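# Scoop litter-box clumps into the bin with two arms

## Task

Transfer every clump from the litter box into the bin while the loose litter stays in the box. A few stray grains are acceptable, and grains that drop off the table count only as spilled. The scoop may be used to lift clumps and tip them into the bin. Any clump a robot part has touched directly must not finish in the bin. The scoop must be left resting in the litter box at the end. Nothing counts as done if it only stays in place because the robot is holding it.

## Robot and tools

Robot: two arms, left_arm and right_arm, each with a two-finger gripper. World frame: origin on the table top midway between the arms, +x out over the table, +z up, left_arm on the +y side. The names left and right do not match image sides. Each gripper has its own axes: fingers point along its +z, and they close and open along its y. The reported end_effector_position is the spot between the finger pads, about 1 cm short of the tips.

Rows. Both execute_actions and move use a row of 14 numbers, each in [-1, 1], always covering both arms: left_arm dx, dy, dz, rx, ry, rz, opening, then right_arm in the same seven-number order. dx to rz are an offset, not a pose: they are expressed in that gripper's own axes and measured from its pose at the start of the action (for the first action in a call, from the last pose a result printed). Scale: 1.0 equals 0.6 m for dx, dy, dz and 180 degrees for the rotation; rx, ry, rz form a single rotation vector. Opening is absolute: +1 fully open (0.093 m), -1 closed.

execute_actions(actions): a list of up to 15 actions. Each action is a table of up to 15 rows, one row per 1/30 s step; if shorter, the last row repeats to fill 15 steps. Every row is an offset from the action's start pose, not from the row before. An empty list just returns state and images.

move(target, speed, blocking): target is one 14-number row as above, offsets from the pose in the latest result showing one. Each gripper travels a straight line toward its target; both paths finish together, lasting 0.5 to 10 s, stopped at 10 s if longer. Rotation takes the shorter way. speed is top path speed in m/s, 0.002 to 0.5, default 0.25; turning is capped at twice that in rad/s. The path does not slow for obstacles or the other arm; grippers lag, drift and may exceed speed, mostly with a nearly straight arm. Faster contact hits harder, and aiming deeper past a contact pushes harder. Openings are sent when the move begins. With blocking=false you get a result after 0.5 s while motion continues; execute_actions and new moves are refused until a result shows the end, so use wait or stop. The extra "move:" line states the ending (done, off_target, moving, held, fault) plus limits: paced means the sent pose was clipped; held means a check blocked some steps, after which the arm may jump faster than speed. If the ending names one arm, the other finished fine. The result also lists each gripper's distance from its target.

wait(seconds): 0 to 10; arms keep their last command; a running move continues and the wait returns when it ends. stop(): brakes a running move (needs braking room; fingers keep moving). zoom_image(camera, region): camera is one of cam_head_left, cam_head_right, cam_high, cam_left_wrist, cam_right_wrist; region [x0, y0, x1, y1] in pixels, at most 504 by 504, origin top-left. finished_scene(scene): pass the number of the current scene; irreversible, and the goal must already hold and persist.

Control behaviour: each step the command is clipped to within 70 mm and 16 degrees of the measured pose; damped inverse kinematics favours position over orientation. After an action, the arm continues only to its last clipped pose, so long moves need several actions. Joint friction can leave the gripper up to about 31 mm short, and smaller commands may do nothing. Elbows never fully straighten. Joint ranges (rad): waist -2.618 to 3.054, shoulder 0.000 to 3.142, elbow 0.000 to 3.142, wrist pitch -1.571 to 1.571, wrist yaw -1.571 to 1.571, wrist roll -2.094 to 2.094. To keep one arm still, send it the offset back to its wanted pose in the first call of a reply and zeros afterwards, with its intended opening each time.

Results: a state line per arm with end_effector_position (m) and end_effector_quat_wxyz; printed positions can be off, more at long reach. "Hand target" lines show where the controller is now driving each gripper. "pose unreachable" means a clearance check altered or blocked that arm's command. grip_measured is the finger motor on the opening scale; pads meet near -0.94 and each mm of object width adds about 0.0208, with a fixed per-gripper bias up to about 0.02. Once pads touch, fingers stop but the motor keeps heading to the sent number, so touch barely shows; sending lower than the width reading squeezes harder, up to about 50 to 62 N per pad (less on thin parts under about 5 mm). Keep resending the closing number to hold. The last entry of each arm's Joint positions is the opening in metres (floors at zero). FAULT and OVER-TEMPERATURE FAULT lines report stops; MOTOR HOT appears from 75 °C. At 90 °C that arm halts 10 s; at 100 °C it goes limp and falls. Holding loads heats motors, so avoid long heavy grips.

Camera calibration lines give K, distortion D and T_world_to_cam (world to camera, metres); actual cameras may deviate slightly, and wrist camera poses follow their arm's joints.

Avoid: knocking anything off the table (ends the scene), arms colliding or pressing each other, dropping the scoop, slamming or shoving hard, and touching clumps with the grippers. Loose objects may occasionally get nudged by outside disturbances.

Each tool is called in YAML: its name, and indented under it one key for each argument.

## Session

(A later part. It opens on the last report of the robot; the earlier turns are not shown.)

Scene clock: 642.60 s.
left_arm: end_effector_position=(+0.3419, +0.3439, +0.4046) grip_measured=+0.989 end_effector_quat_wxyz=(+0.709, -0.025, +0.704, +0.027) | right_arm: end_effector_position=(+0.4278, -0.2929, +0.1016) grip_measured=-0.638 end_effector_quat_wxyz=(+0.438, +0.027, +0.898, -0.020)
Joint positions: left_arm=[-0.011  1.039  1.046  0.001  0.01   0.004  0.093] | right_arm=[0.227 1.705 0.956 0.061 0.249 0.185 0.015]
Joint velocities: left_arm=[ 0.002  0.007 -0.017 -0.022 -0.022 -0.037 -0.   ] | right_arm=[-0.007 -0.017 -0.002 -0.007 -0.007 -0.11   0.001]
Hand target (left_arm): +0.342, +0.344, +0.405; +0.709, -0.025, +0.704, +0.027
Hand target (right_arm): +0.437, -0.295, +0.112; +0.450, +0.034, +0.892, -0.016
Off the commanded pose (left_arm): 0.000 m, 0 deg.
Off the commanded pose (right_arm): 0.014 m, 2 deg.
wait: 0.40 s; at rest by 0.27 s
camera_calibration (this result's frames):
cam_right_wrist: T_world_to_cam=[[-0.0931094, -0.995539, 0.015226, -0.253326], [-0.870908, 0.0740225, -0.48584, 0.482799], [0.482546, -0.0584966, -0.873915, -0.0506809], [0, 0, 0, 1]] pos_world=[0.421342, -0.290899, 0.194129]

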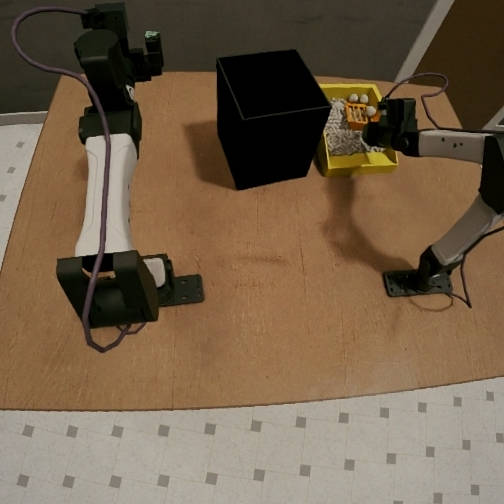

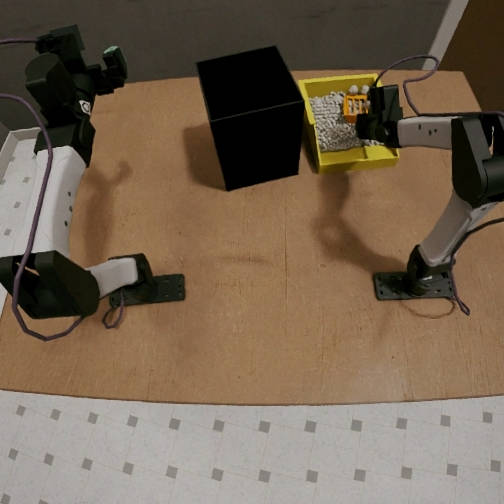

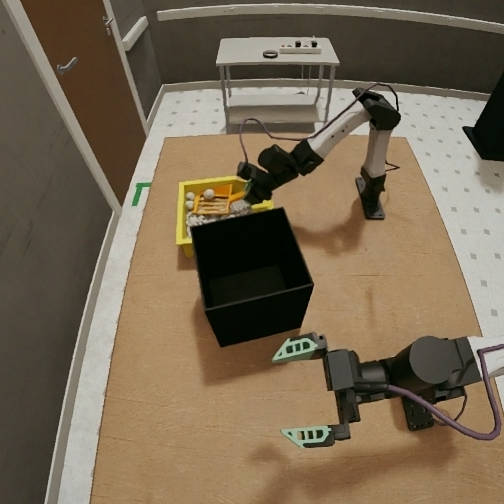

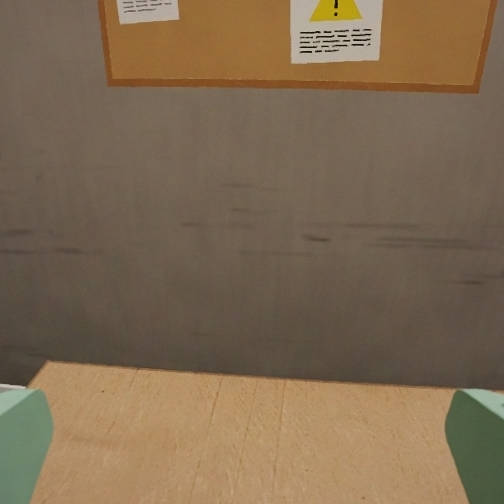

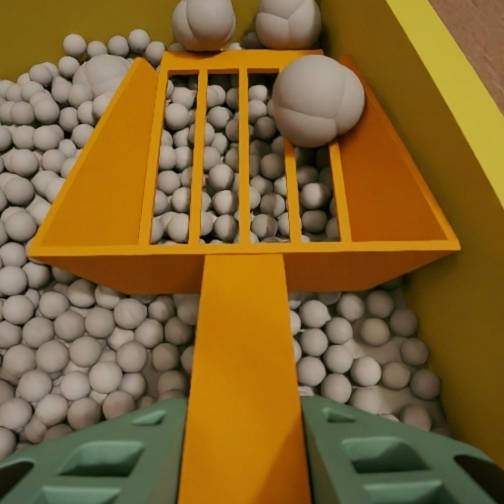

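move:
  target: [0,0,0,0,0,0,1,0.015,0,-0.0518,0,-0.02,0,-0.68]
  speed: 0.07

move:
  target: [0,0,0,0,0,0,1,-0.039,0,-0.031,0,-0.155,0,-0.68]
  speed: 0.25

zoom_image:
  camera: "cam_head_right"
  region: [290, 65, 415, 185]

Scene clock: 656.87 s.
left_arm: end_effector_position=(+0.3419, +0.3439, +0.4046) grip_measured=+0.989 end_effector_quat_wxyz=(+0.709, -0.025, +0.704, +0.027) | right_arm: end_effector_position=(+0.3952, -0.2938, +0.1025) grip_measured=-0.638 end_effector_quat_wxyz=(+0.441, +0.022, +0.897, -0.024)
Joint positions: left_arm=[-0.011  1.039  1.046  0.001  0.01   0.004  0.093] | right_arm=[0.252 1.587 0.827 0.075 0.272 0.188 0.015]
Joint velocities: left_arm=[-0.022  0.012 -0.002  0.037  0.007 -0.007 -0.001] | right_arm=[ 0.002  0.007 -0.007  0.007  0.066 -0.022  0.001]
Hand target (left_arm): +0.342, +0.344, +0.405; +0.709, -0.025, +0.704, +0.027
Hand target (right_arm): +0.398, -0.291, +0.114; +0.465, +0.027, +0.884, -0.020
Off the commanded pose (left_arm): 0.000 m, 0 deg.
Off the commanded pose (right_arm): 0.012 m, 3 deg.
move: off_target (right_arm)
camera_calibration (this result's frames):
cam_right_wrist: T_world_to_cam=[[-0.0876498, -0.99582, 0.025686, -0.260544], [-0.868327, 0.0637406, -0.49188, 0.451472], [0.488187, -0.065417, -0.870284, -0.0388628], [0, 0, 0, 1]] pos_world=[0.388161, -0.290774, 0.194941]

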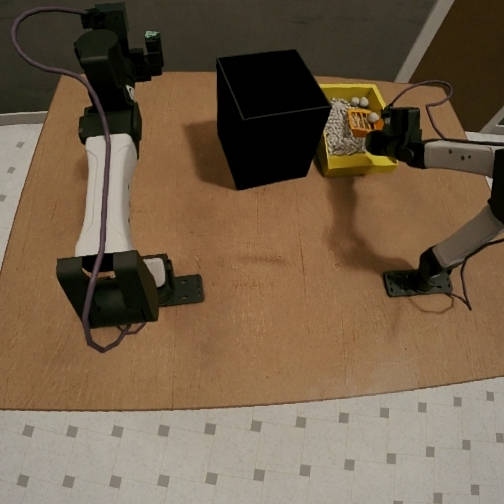

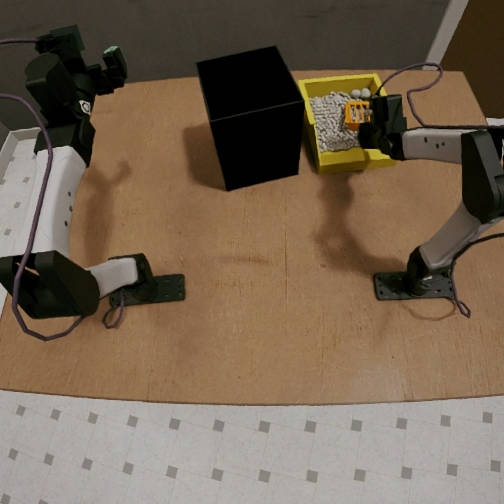

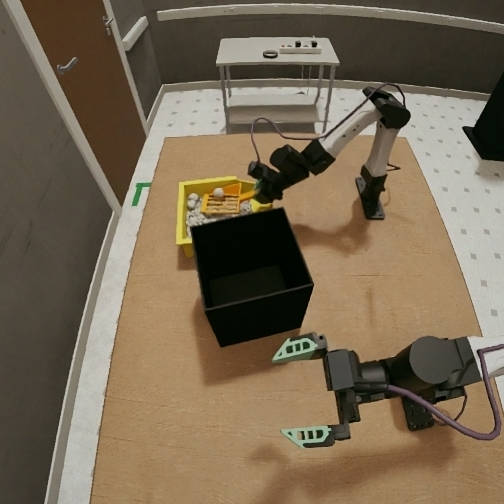

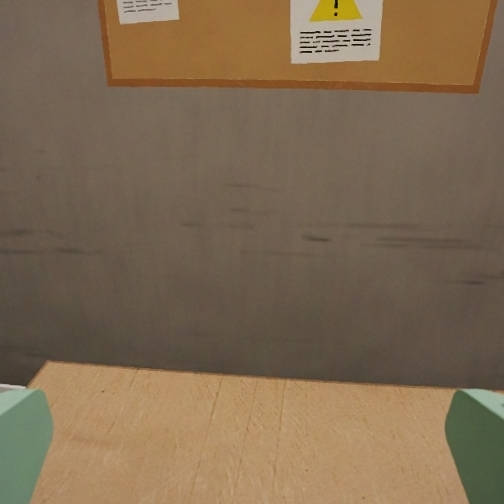

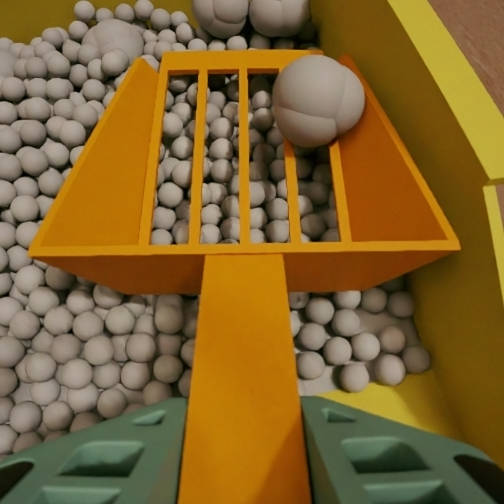

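Scene clock: 658.63 s.
left_arm: end_effector_position=(+0.3419, +0.3439, +0.4046) grip_measured=+0.989 end_effector_quat_wxyz=(+0.709, -0.025, +0.704, +0.027) | right_arm: end_effector_position=(+0.3950, -0.2964, +0.1286) grip_measured=-0.638 end_effector_quat_wxyz=(+0.631, +0.020, +0.775, -0.030)
Joint positions: left_arm=[-0.011  1.039  1.046  0.001  0.01   0.004  0.093] | right_arm=[0.28  1.651 0.509 0.924 0.361 0.057 0.015]
Joint velocities: left_arm=[-0.002  0.017 -0.017 -0.007 -0.007 -0.095 -0.   ] | right_arm=[-0.002  0.027  0.002 -0.022 -0.022  0.051  0.   ]
Hand target (left_arm): +0.342, +0.344, +0.405; +0.709, -0.025, +0.704, +0.027
Hand target (right_arm): +0.394, -0.294, +0.133; +0.643, +0.020, +0.765, -0.029
Off the commanded pose (left_arm): 0.000 m, 0 deg.
Off the commanded pose (right_arm): 0.005 m, 2 deg.
move: done
camera_calibration (this result's frames):
cam_right_wrist: T_world_to_cam=[[-0.0945096, -0.995459, 0.0114105, -0.259226], [-0.566831, 0.0443859, -0.822637, 0.382021], [0.818395, -0.0842149, -0.568452, -0.19101], [0, 0, 0, 1]] pos_world=[0.348364, -0.291091, 0.208643]

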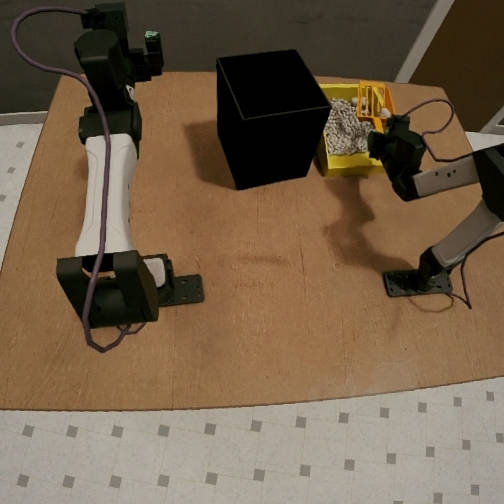

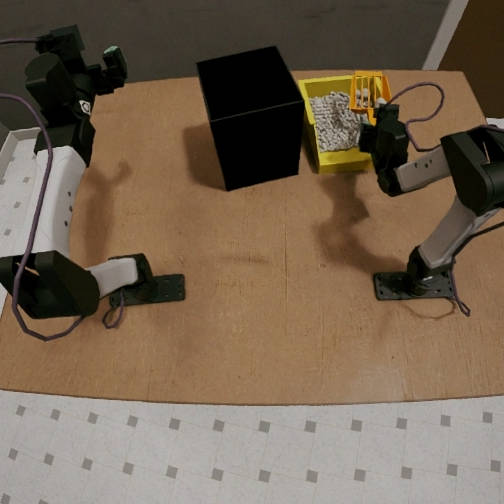

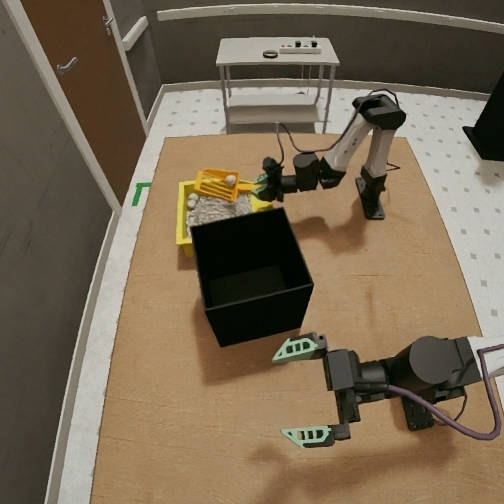

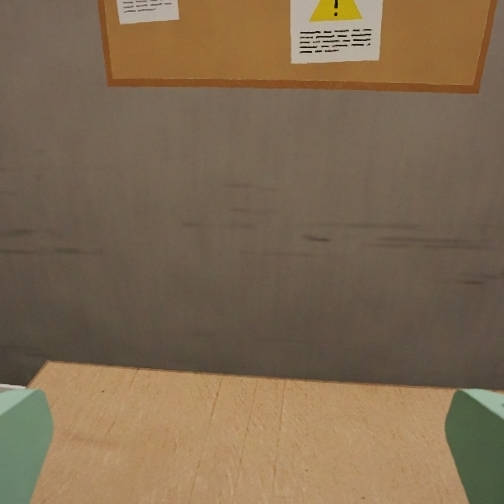

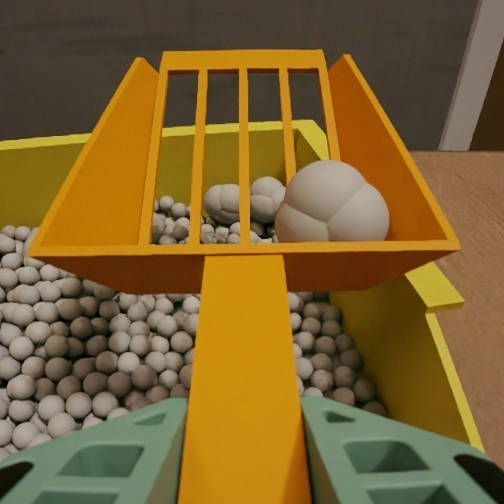

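Region (290, 65, 415, 185) of cam_head_right's 504x504 image, scaled by 4.032, with more detail than that image has; it fills the top 484 rows of this view, and the rest is white.

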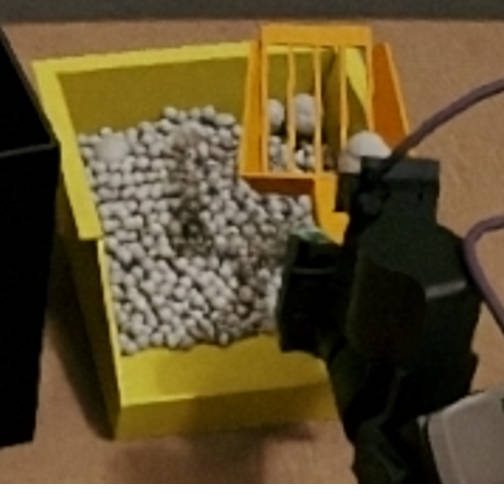

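zoom_image:
  camera: "cam_right_wrist"
  region: [0, 100, 340, 260]

zoom_image:
  camera: "cam_high"
  region: [165, 160, 285, 260]

Region (0, 100, 340, 260) of cam_right_wrist's 504x504 image, scaled by 1.482, with more detail than that image has; it fills the top 237 rows of this view, and the rest is white.

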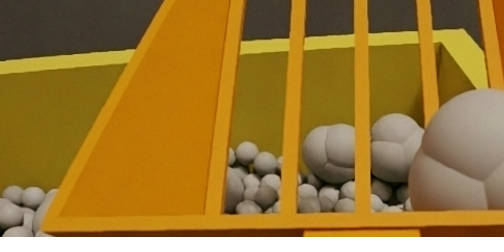

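Region (165, 160, 285, 260) of cam_high's 504x504 image, scaled by 4.200, with more detail than that image has.

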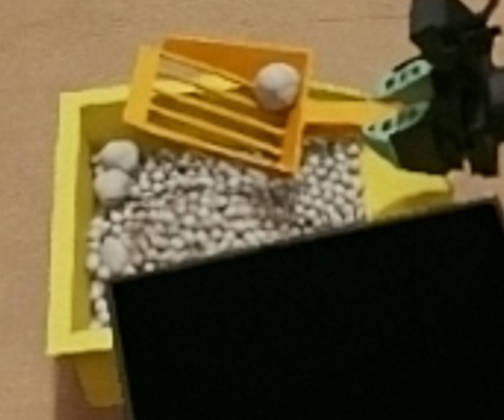

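move:
  target: [0,0,0,0,0,0,1,-0.0118,-0.0107,-0.0068,-0.032,0.2098,-0.010,-0.68]
  speed: 0.25

Scene clock: 717.77 s.
left_arm: end_effector_position=(+0.3419, +0.3439, +0.4046) grip_measured=+0.989 end_effector_quat_wxyz=(+0.709, -0.025, +0.704, +0.027) | right_arm: end_effector_position=(+0.3872, -0.3000, +0.1278) grip_measured=-0.638 end_effector_quat_wxyz=(+0.340, -0.022, +0.940, +0.004)
Joint positions: left_arm=[-0.011  1.039  1.046  0.001  0.01   0.004  0.093] | right_arm=[ 0.175  1.577  1.084 -0.39   0.099  0.107  0.015]
Joint velocities: left_arm=[-0.007 -0.002 -0.022  0.037  0.022  0.007  0.001] | right_arm=[ 0.007  0.012 -0.007 -0.037  0.007 -0.051  0.001]
Hand target (left_arm): +0.342, +0.344, +0.405; +0.709, -0.025, +0.704, +0.027
Hand target (right_arm): +0.394, -0.302, +0.136; +0.347, -0.020, +0.938, +0.006
Off the commanded pose (left_arm): 0.000 m, 0 deg.
Off the commanded pose (right_arm): 0.010 m, 1 deg.
move: done
camera_calibration (this result's frames):
cam_right_wrist: T_world_to_cam=[[0.0186623, -0.999683, 0.0169048, -0.30933], [-0.957175, -0.0227492, -0.288615, 0.439811], [0.288908, -0.0107946, -0.957296, 0.0912997], [0, 0, 0, 1]] pos_world=[0.400371, -0.298241, 0.219566]

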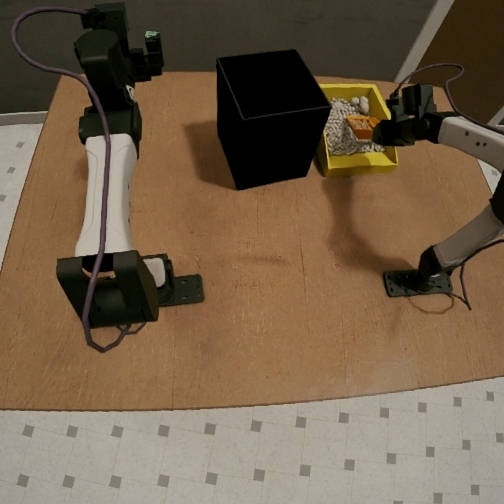

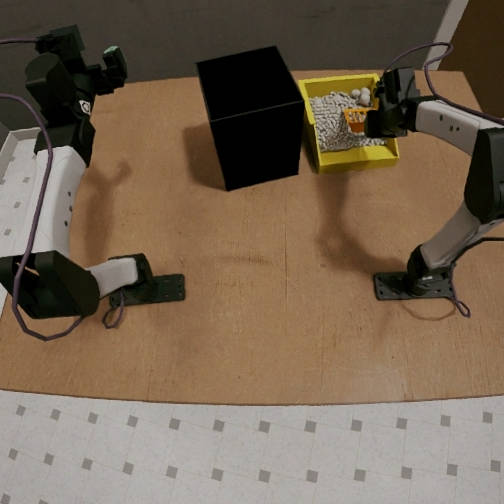

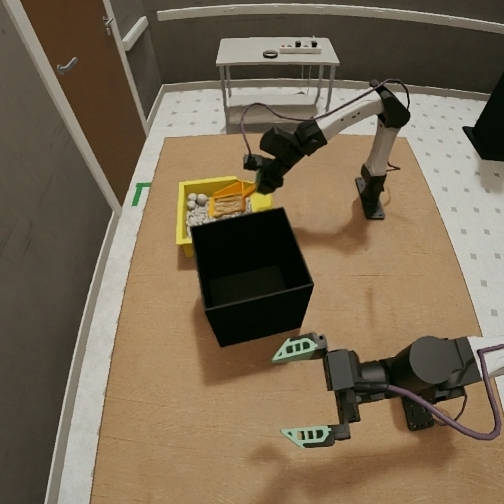

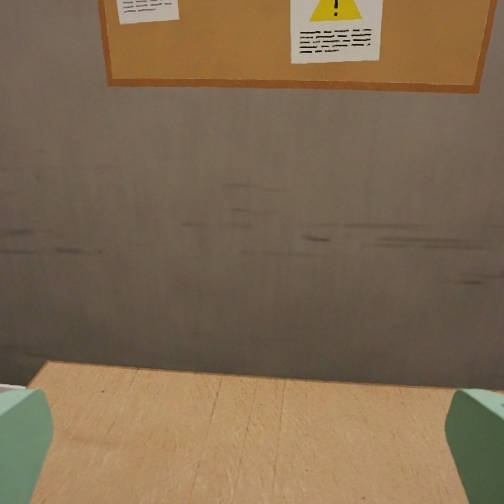

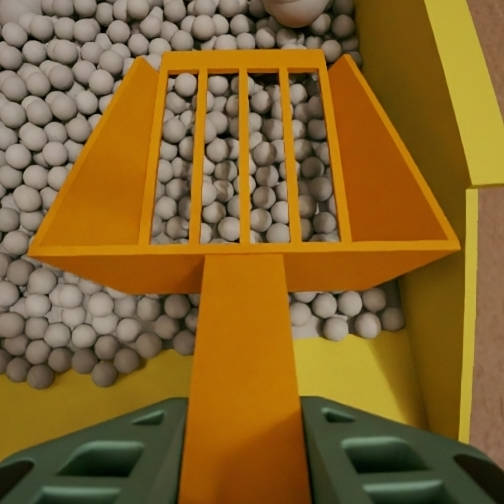

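zoom_image:
  camera: "cam_high"
  region: [170, 160, 280, 240]

zoom_image:
  camera: "cam_head_left"
  region: [315, 75, 405, 145]

Region (170, 160, 280, 240) of cam_high's 504x504 image, scaled by 4.582, with more detail than that image has; it fills the top 367 rows of this view, and the rest is white.

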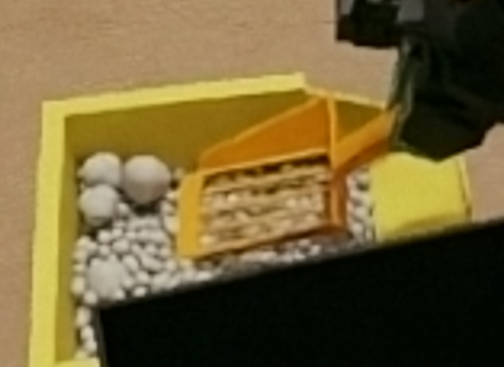

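Region (315, 75, 405, 145) of cam_head_left's 504x504 image, scaled by 5.600, with more detail than that image has.

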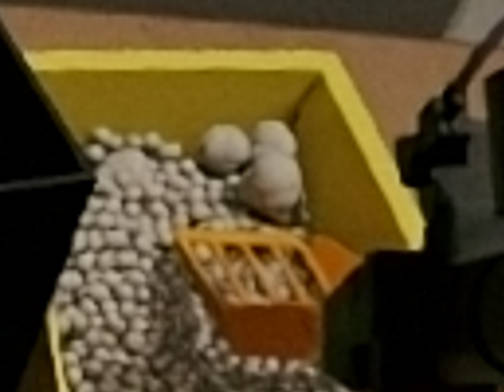

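move:
  target: [0,0,0,0,0,0,1,-0.039,0.001,0.0495,0,-0.005,0,-0.68]
  speed: 0.06

zoom_image:
  camera: "cam_high"
  region: [170, 160, 280, 240]

Scene clock: 742.80 s.
left_arm: end_effector_position=(+0.3419, +0.3439, +0.4046) grip_measured=+0.989 end_effector_quat_wxyz=(+0.709, -0.025, +0.704, +0.027) | right_arm: end_effector_position=(+0.4202, -0.2944, +0.1232) grip_measured=-0.638 end_effector_quat_wxyz=(+0.353, -0.023, +0.935, +0.004)
Joint positions: left_arm=[-0.011  1.039  1.046  0.001  0.01   0.004  0.093] | right_arm=[ 0.174  1.692  1.171 -0.334  0.101  0.102  0.015]
Joint velocities: left_arm=[ 0.012  0.002  0.012  0.081 -0.037 -0.037 -0.001] | right_arm=[ 0.007  0.002 -0.017 -0.051 -0.022  0.051  0.001]
Hand target (left_arm): +0.342, +0.344, +0.405; +0.709, -0.025, +0.704, +0.027
Hand target (right_arm): +0.424, -0.298, +0.120; +0.347, -0.022, +0.937, +0.004
Off the commanded pose (left_arm): 0.000 m, 0 deg.
Off the commanded pose (right_arm): 0.006 m, 1 deg.
move: done
camera_calibration (this result's frames):
cam_right_wrist: T_world_to_cam=[[0.0200111, -0.999648, 0.0174299, -0.30487], [-0.948858, -0.0244824, -0.314753, 0.469411], [0.315069, -0.01024, -0.949014, 0.0655865], [0, 0, 0, 1]] pos_world=[0.430841, -0.292599, 0.215305]

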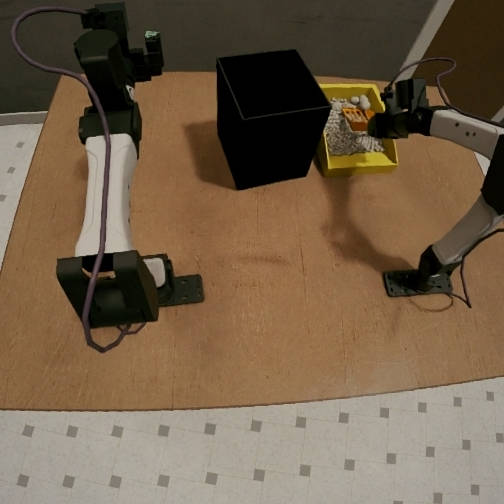

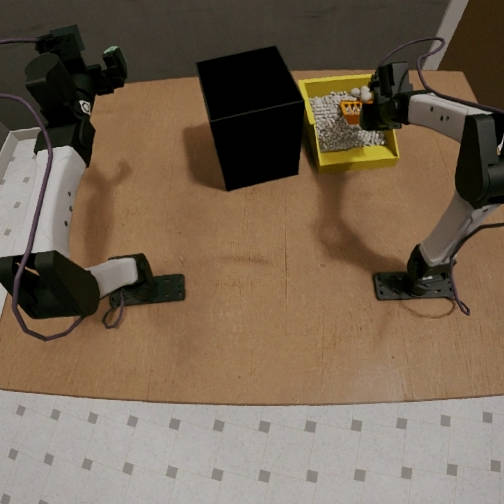

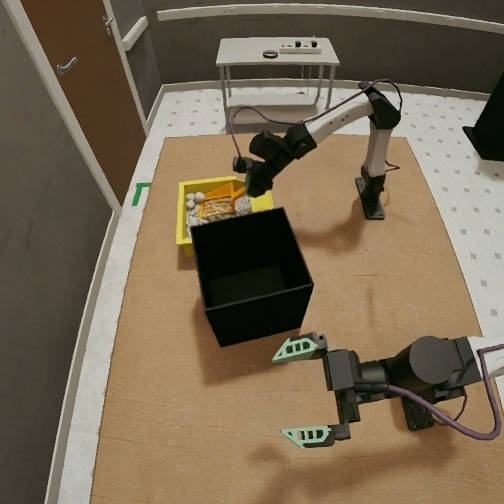

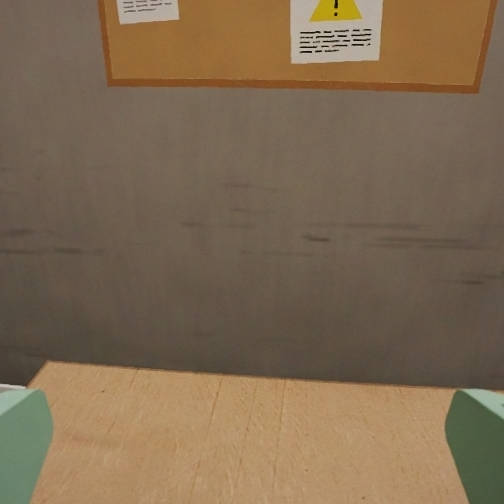

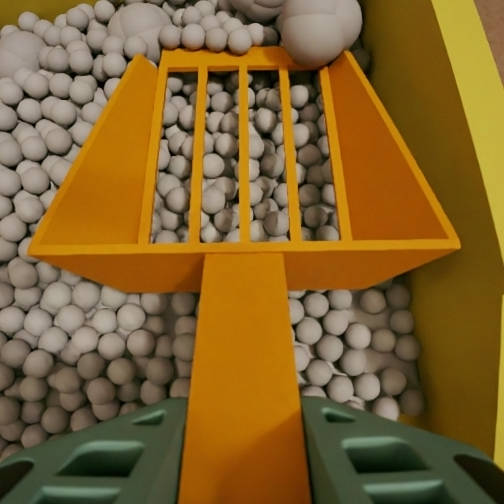

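Region (170, 160, 280, 240) of cam_high's 504x504 image, scaled by 4.582, with more detail than that image has; it fills the top 367 rows of this view, and the rest is white.

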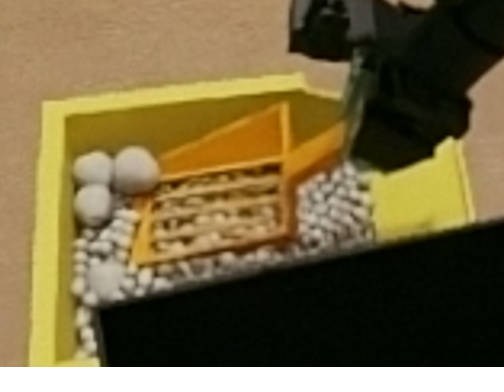

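move:
  target: [0,0,0,0,0,0,1,-0.0247,-0.0115,0.0218,0.0128,0.027,0.0146,-0.68]
  speed: 0.06

zoom_image:
  camera: "cam_high"
  region: [170, 160, 280, 240]

Scene clock: 750.17 s.
left_arm: end_effector_position=(+0.3419, +0.3439, +0.4046) grip_measured=+0.989 end_effector_quat_wxyz=(+0.709, -0.025, +0.704, +0.027) | right_arm: end_effector_position=(+0.4411, -0.2925, +0.1317) grip_measured=-0.638 end_effector_quat_wxyz=(+0.332, -0.006, +0.943, +0.000)
Joint positions: left_arm=[-0.011  1.039  1.046  0.001  0.01   0.004  0.093] | right_arm=[ 0.174  1.788  1.348 -0.463  0.114  0.137  0.015]
Joint velocities: left_arm=[-0.007  0.002 -0.007 -0.022 -0.022 -0.051  0.001] | right_arm=[ 0.002 -0.022 -0.012 -0.051  0.066  0.022  0.001]
Hand target (left_arm): +0.342, +0.344, +0.405; +0.709, -0.025, +0.704, +0.027
Hand target (right_arm): +0.440, -0.300, +0.123; +0.313, +0.004, +0.950, -0.008
Off the commanded pose (left_arm): 0.000 m, 0 deg.
Off the commanded pose (right_arm): 0.012 m, 3 deg.
move: off_target (right_arm)
camera_calibration (this result's frames):
cam_right_wrist: T_world_to_cam=[[-0.0142069, -0.999812, 0.0131813, -0.287952], [-0.96234, 0.0100929, -0.271663, 0.502421], [0.271479, -0.0165444, -0.962302, 0.086216], [0, 0, 0, 1]] pos_world=[0.456002, -0.291543, 0.22325]

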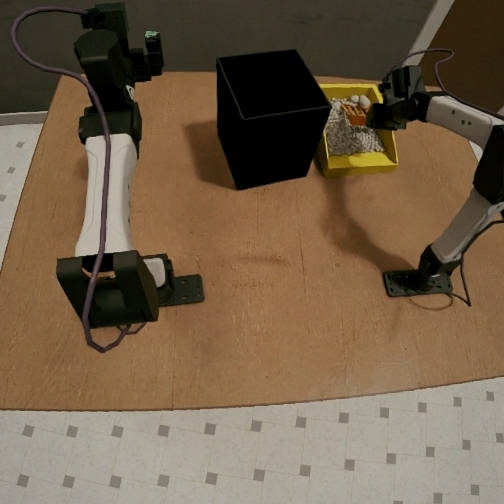

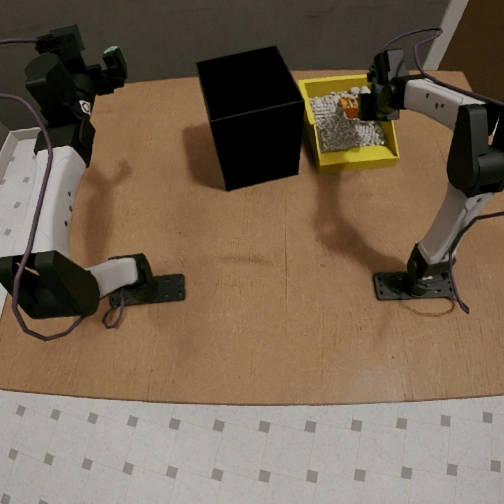

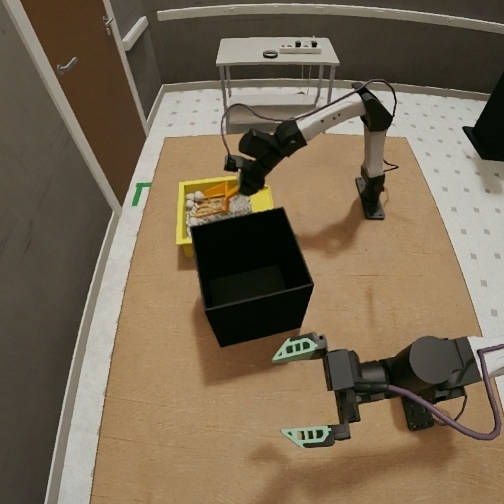

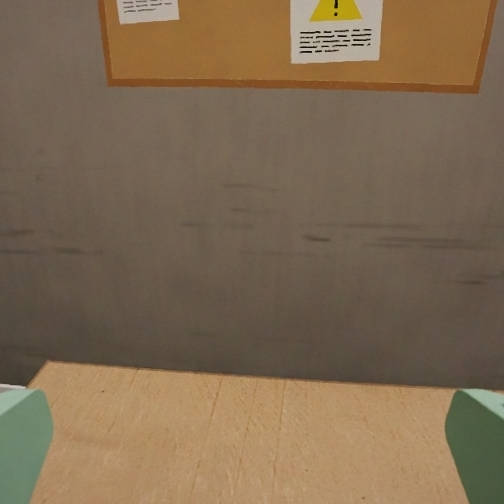

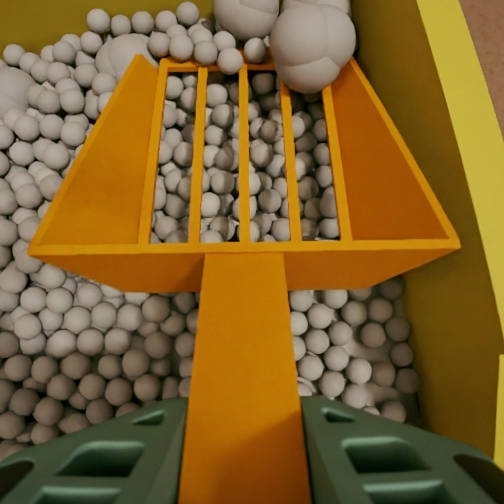

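Region (170, 160, 280, 240) of cam_high's 504x504 image, scaled by 4.582, with more detail than that image has; it fills the top 367 rows of this view, and the rest is white.

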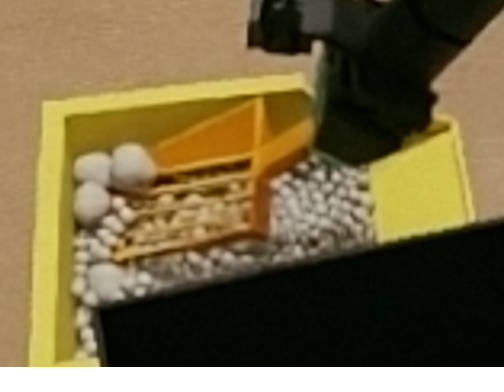

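move:
  target: [0,0,0,0,0,0,1,-0.0175,-0.0103,0.0312,0,0.012,0,-0.68]
  speed: 0.05

zoom_image:
  camera: "cam_high"
  region: [170, 160, 280, 240]

Scene clock: 756.77 s.
left_arm: end_effector_position=(+0.3419, +0.3439, +0.4046) grip_measured=+0.989 end_effector_quat_wxyz=(+0.709, -0.025, +0.704, +0.027) | right_arm: end_effector_position=(+0.4544, -0.2925, +0.1343) grip_measured=-0.638 end_effector_quat_wxyz=(+0.322, -0.015, +0.947, +0.000)
Joint positions: left_arm=[-0.011  1.039  1.046  0.001  0.01   0.004  0.093] | right_arm=[ 0.164  1.846  1.443 -0.518  0.099  0.114  0.015]
Joint velocities: left_arm=[ 0.007  0.012  0.007  0.007  0.051  0.051 -0.   ] | right_arm=[-0.007  0.002 -0.007 -0.037  0.007  0.081  0.   ]
Hand target (left_arm): +0.342, +0.344, +0.405; +0.709, -0.025, +0.704, +0.027
Hand target (right_arm): +0.461, -0.299, +0.123; +0.314, -0.006, +0.949, -0.000
Off the commanded pose (left_arm): 0.000 m, 0 deg.
Off the commanded pose (right_arm): 0.014 m, 1 deg.
move: off_target (right_arm)
camera_calibration (this result's frames):
cam_right_wrist: T_world_to_cam=[[0.00344638, -0.999812, 0.0190932, -0.296562], [-0.967513, -0.00816061, -0.25269, 0.510388], [0.252799, -0.017602, -0.967359, 0.0939458], [0, 0, 0, 1]] pos_world=[0.471079, -0.290687, 0.225512]

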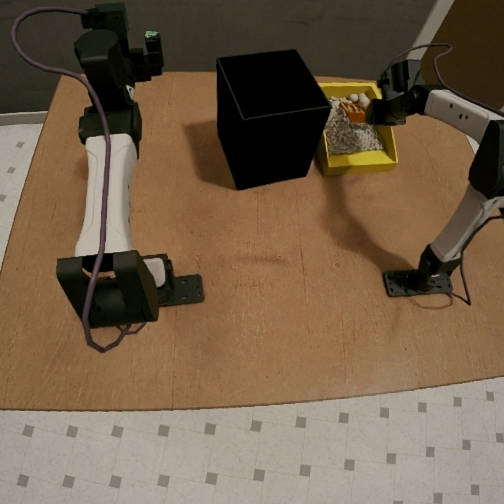

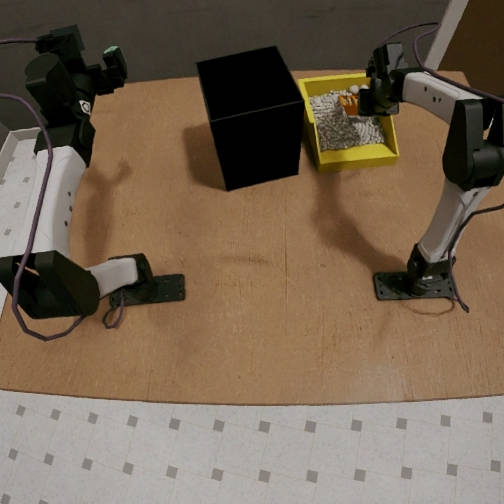

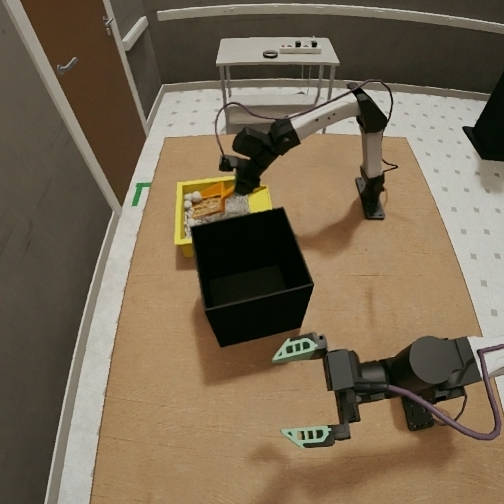

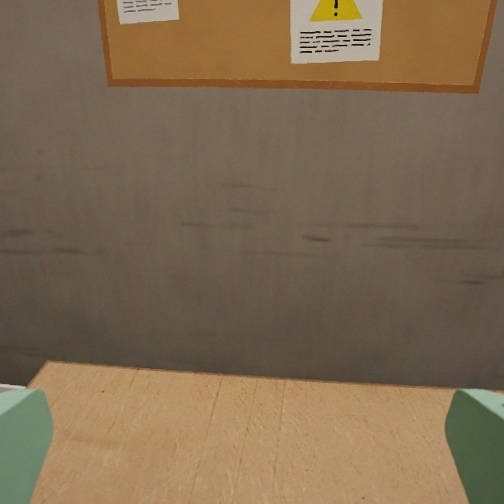

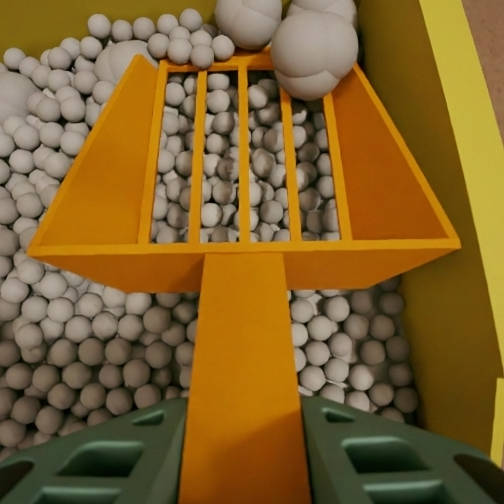

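Region (170, 160, 280, 240) of cam_high's 504x504 image, scaled by 4.582, with more detail than that image has; it fills the top 367 rows of this view, and the rest is white.

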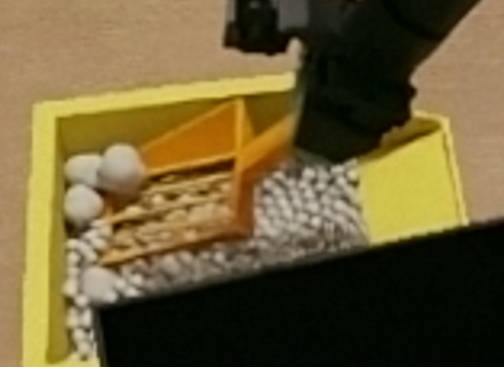

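move:
  target: [0,0,0,0,0,0,1,0.1958,-0.0195,-0.2448,0,0.0856,0.002,-0.68]
  speed: 0.2

zoom_image:
  camera: "cam_head_right"
  region: [290, 60, 415, 185]

Scene clock: 817.03 s.
left_arm: end_effector_position=(+0.3419, +0.3439, +0.4046) grip_measured=+0.989 end_effector_quat_wxyz=(+0.709, -0.025, +0.704, +0.027) | right_arm: end_effector_position=(+0.2811, -0.3129, +0.1858) grip_measured=-0.638 end_effector_quat_wxyz=(+0.202, -0.011, +0.979, -0.003)
Joint positions: left_arm=[-0.011  1.039  1.046  0.001  0.01   0.004  0.093] | right_arm=[ 0.189  1.375  1.279 -1.075  0.082  0.167  0.015]
Joint velocities: left_arm=[-0.007 -0.017 -0.007 -0.022  0.022  0.007  0.001] | right_arm=[ 0.002 -0.012  0.012 -0.051 -0.066 -0.037 -0.002]
Hand target (left_arm): +0.342, +0.344, +0.405; +0.709, -0.025, +0.704, +0.027
Hand target (right_arm): +0.273, -0.310, +0.180; +0.192, -0.014, +0.981, +0.000
Off the commanded pose (left_arm): 0.000 m, 0 deg.
Off the commanded pose (right_arm): 0.012 m, 1 deg.
move: off_target (right_arm)
camera_calibration (this result's frames):
cam_right_wrist: T_world_to_cam=[[-0.00310867, -0.999662, 0.0258159, -0.316715], [-0.999973, 0.002934, -0.00680121, 0.322417], [0.00672316, -0.0258364, -0.999644, 0.25986], [0, 0, 0, 1]] pos_world=[0.319677, -0.31084, 0.270137]

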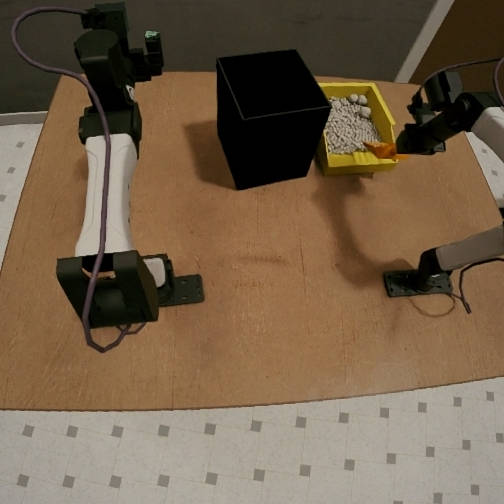

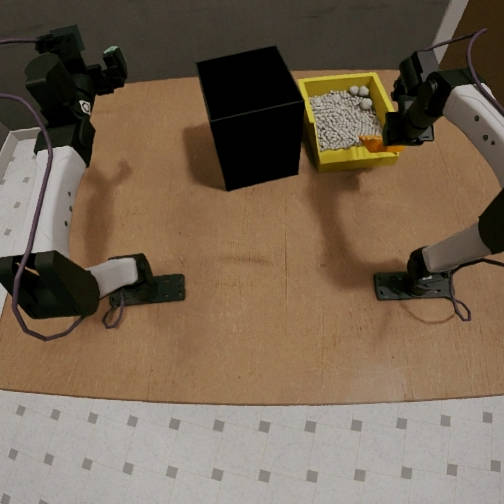

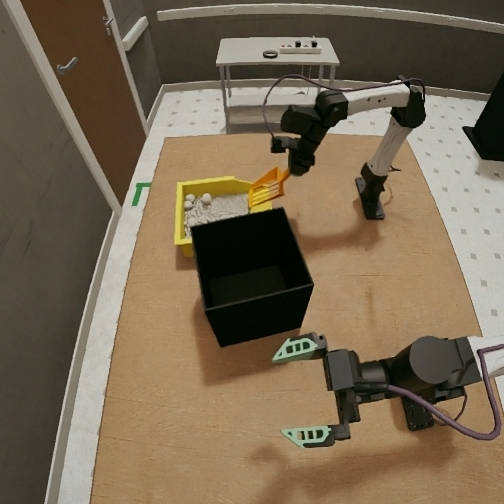

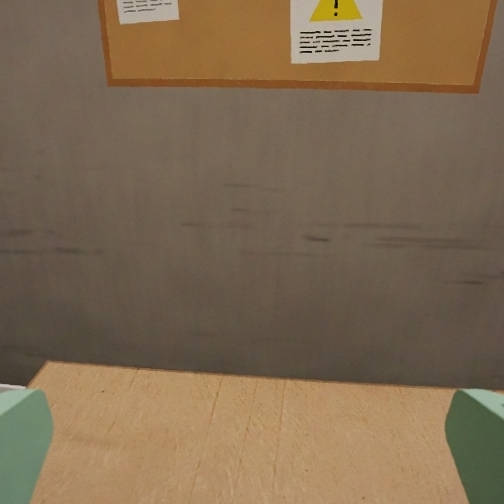

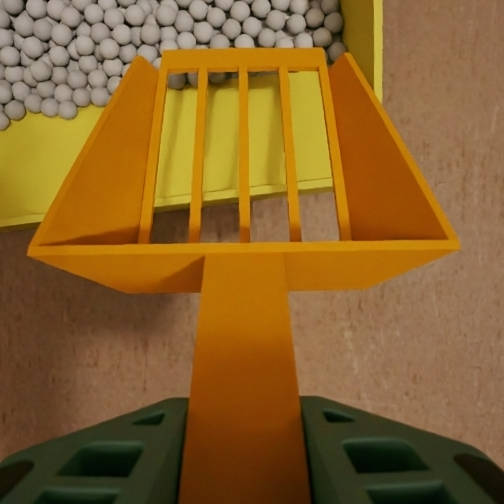

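Region (290, 60, 415, 185) of cam_head_right's 504x504 image, scaled by 4.032, with more detail than that image has.

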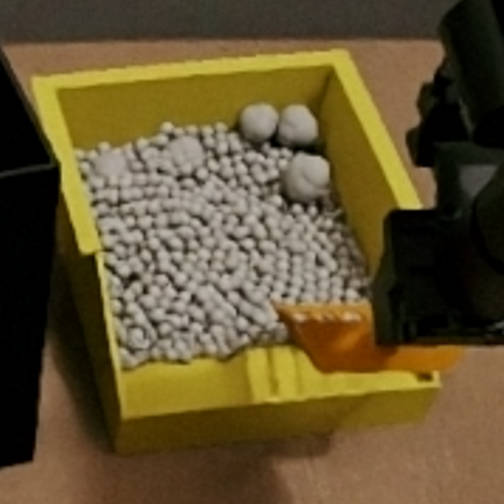

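move:
  target: [0,0,0,0,0,0,1,0.051,0.0045,0.034,0,0.006,0,-0.68]
  speed: 0.1

Scene clock: 829.07 s.
left_arm: end_effector_position=(+0.3419, +0.3439, +0.4046) grip_measured=+0.989 end_effector_quat_wxyz=(+0.709, -0.025, +0.704, +0.027) | right_arm: end_effector_position=(+0.2615, -0.3138, +0.1573) grip_measured=-0.638 end_effector_quat_wxyz=(+0.187, -0.009, +0.982, -0.006)
Joint positions: left_arm=[-0.011  1.039  1.046  0.001  0.01   0.004  0.093] | right_arm=[ 0.203  1.32   1.135 -1.019  0.088  0.185  0.015]
Joint velocities: left_arm=[-0.007 -0.027  0.002  0.007  0.037 -0.037 -0.001] | right_arm=[ 0.012 -0.012 -0.017 -0.037 -0.051  0.037 -0.   ]
Hand target (left_arm): +0.342, +0.344, +0.405; +0.709, -0.025, +0.704, +0.027
Hand target (right_arm): +0.261, -0.310, +0.155; +0.193, -0.011, +0.981, -0.003
Off the commanded pose (left_arm): 0.000 m, 0 deg.
Off the commanded pose (right_arm): 0.004 m, 1 deg.
move: done
camera_calibration (this result's frames):
cam_right_wrist: T_world_to_cam=[[-0.0070529, -0.999496, 0.0309605, -0.316643], [-0.99967, 0.0078126, 0.0244858, 0.29921], [-0.0247154, -0.0307776, -0.999221, 0.238121], [0, 0, 0, 1]] pos_world=[0.302763, -0.311492, 0.240413]

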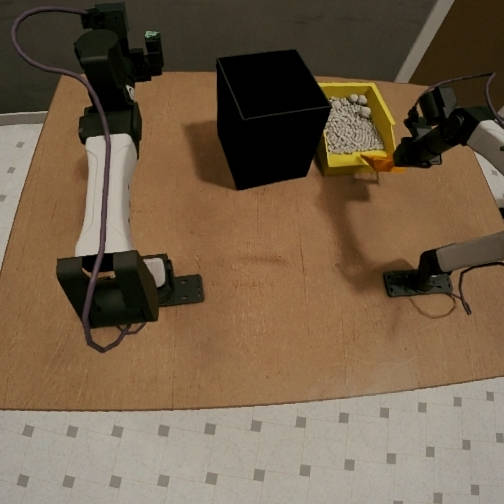

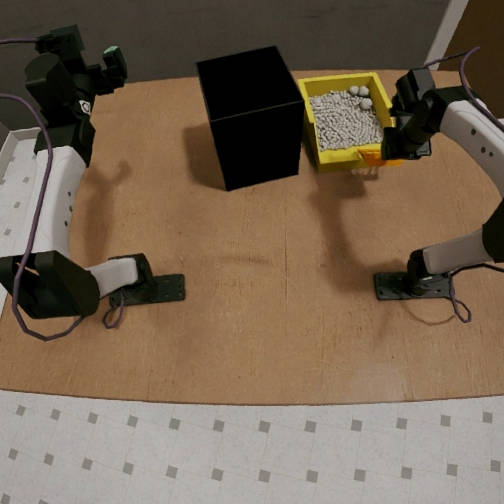

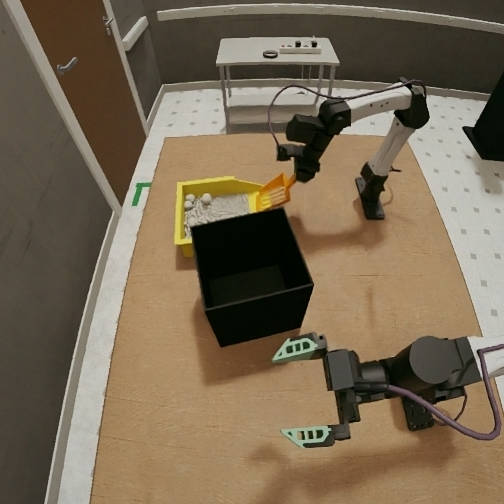

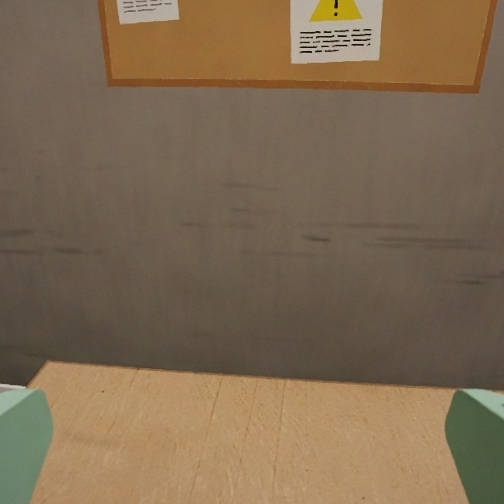

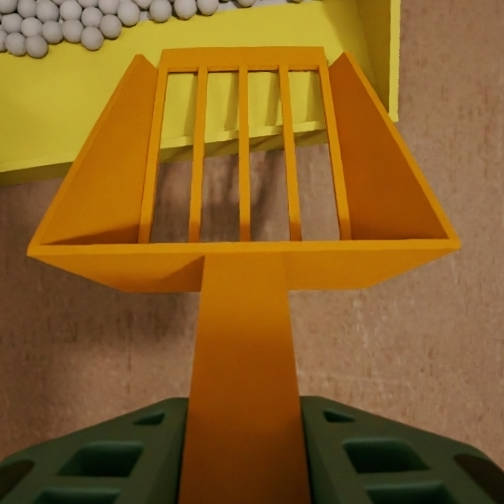

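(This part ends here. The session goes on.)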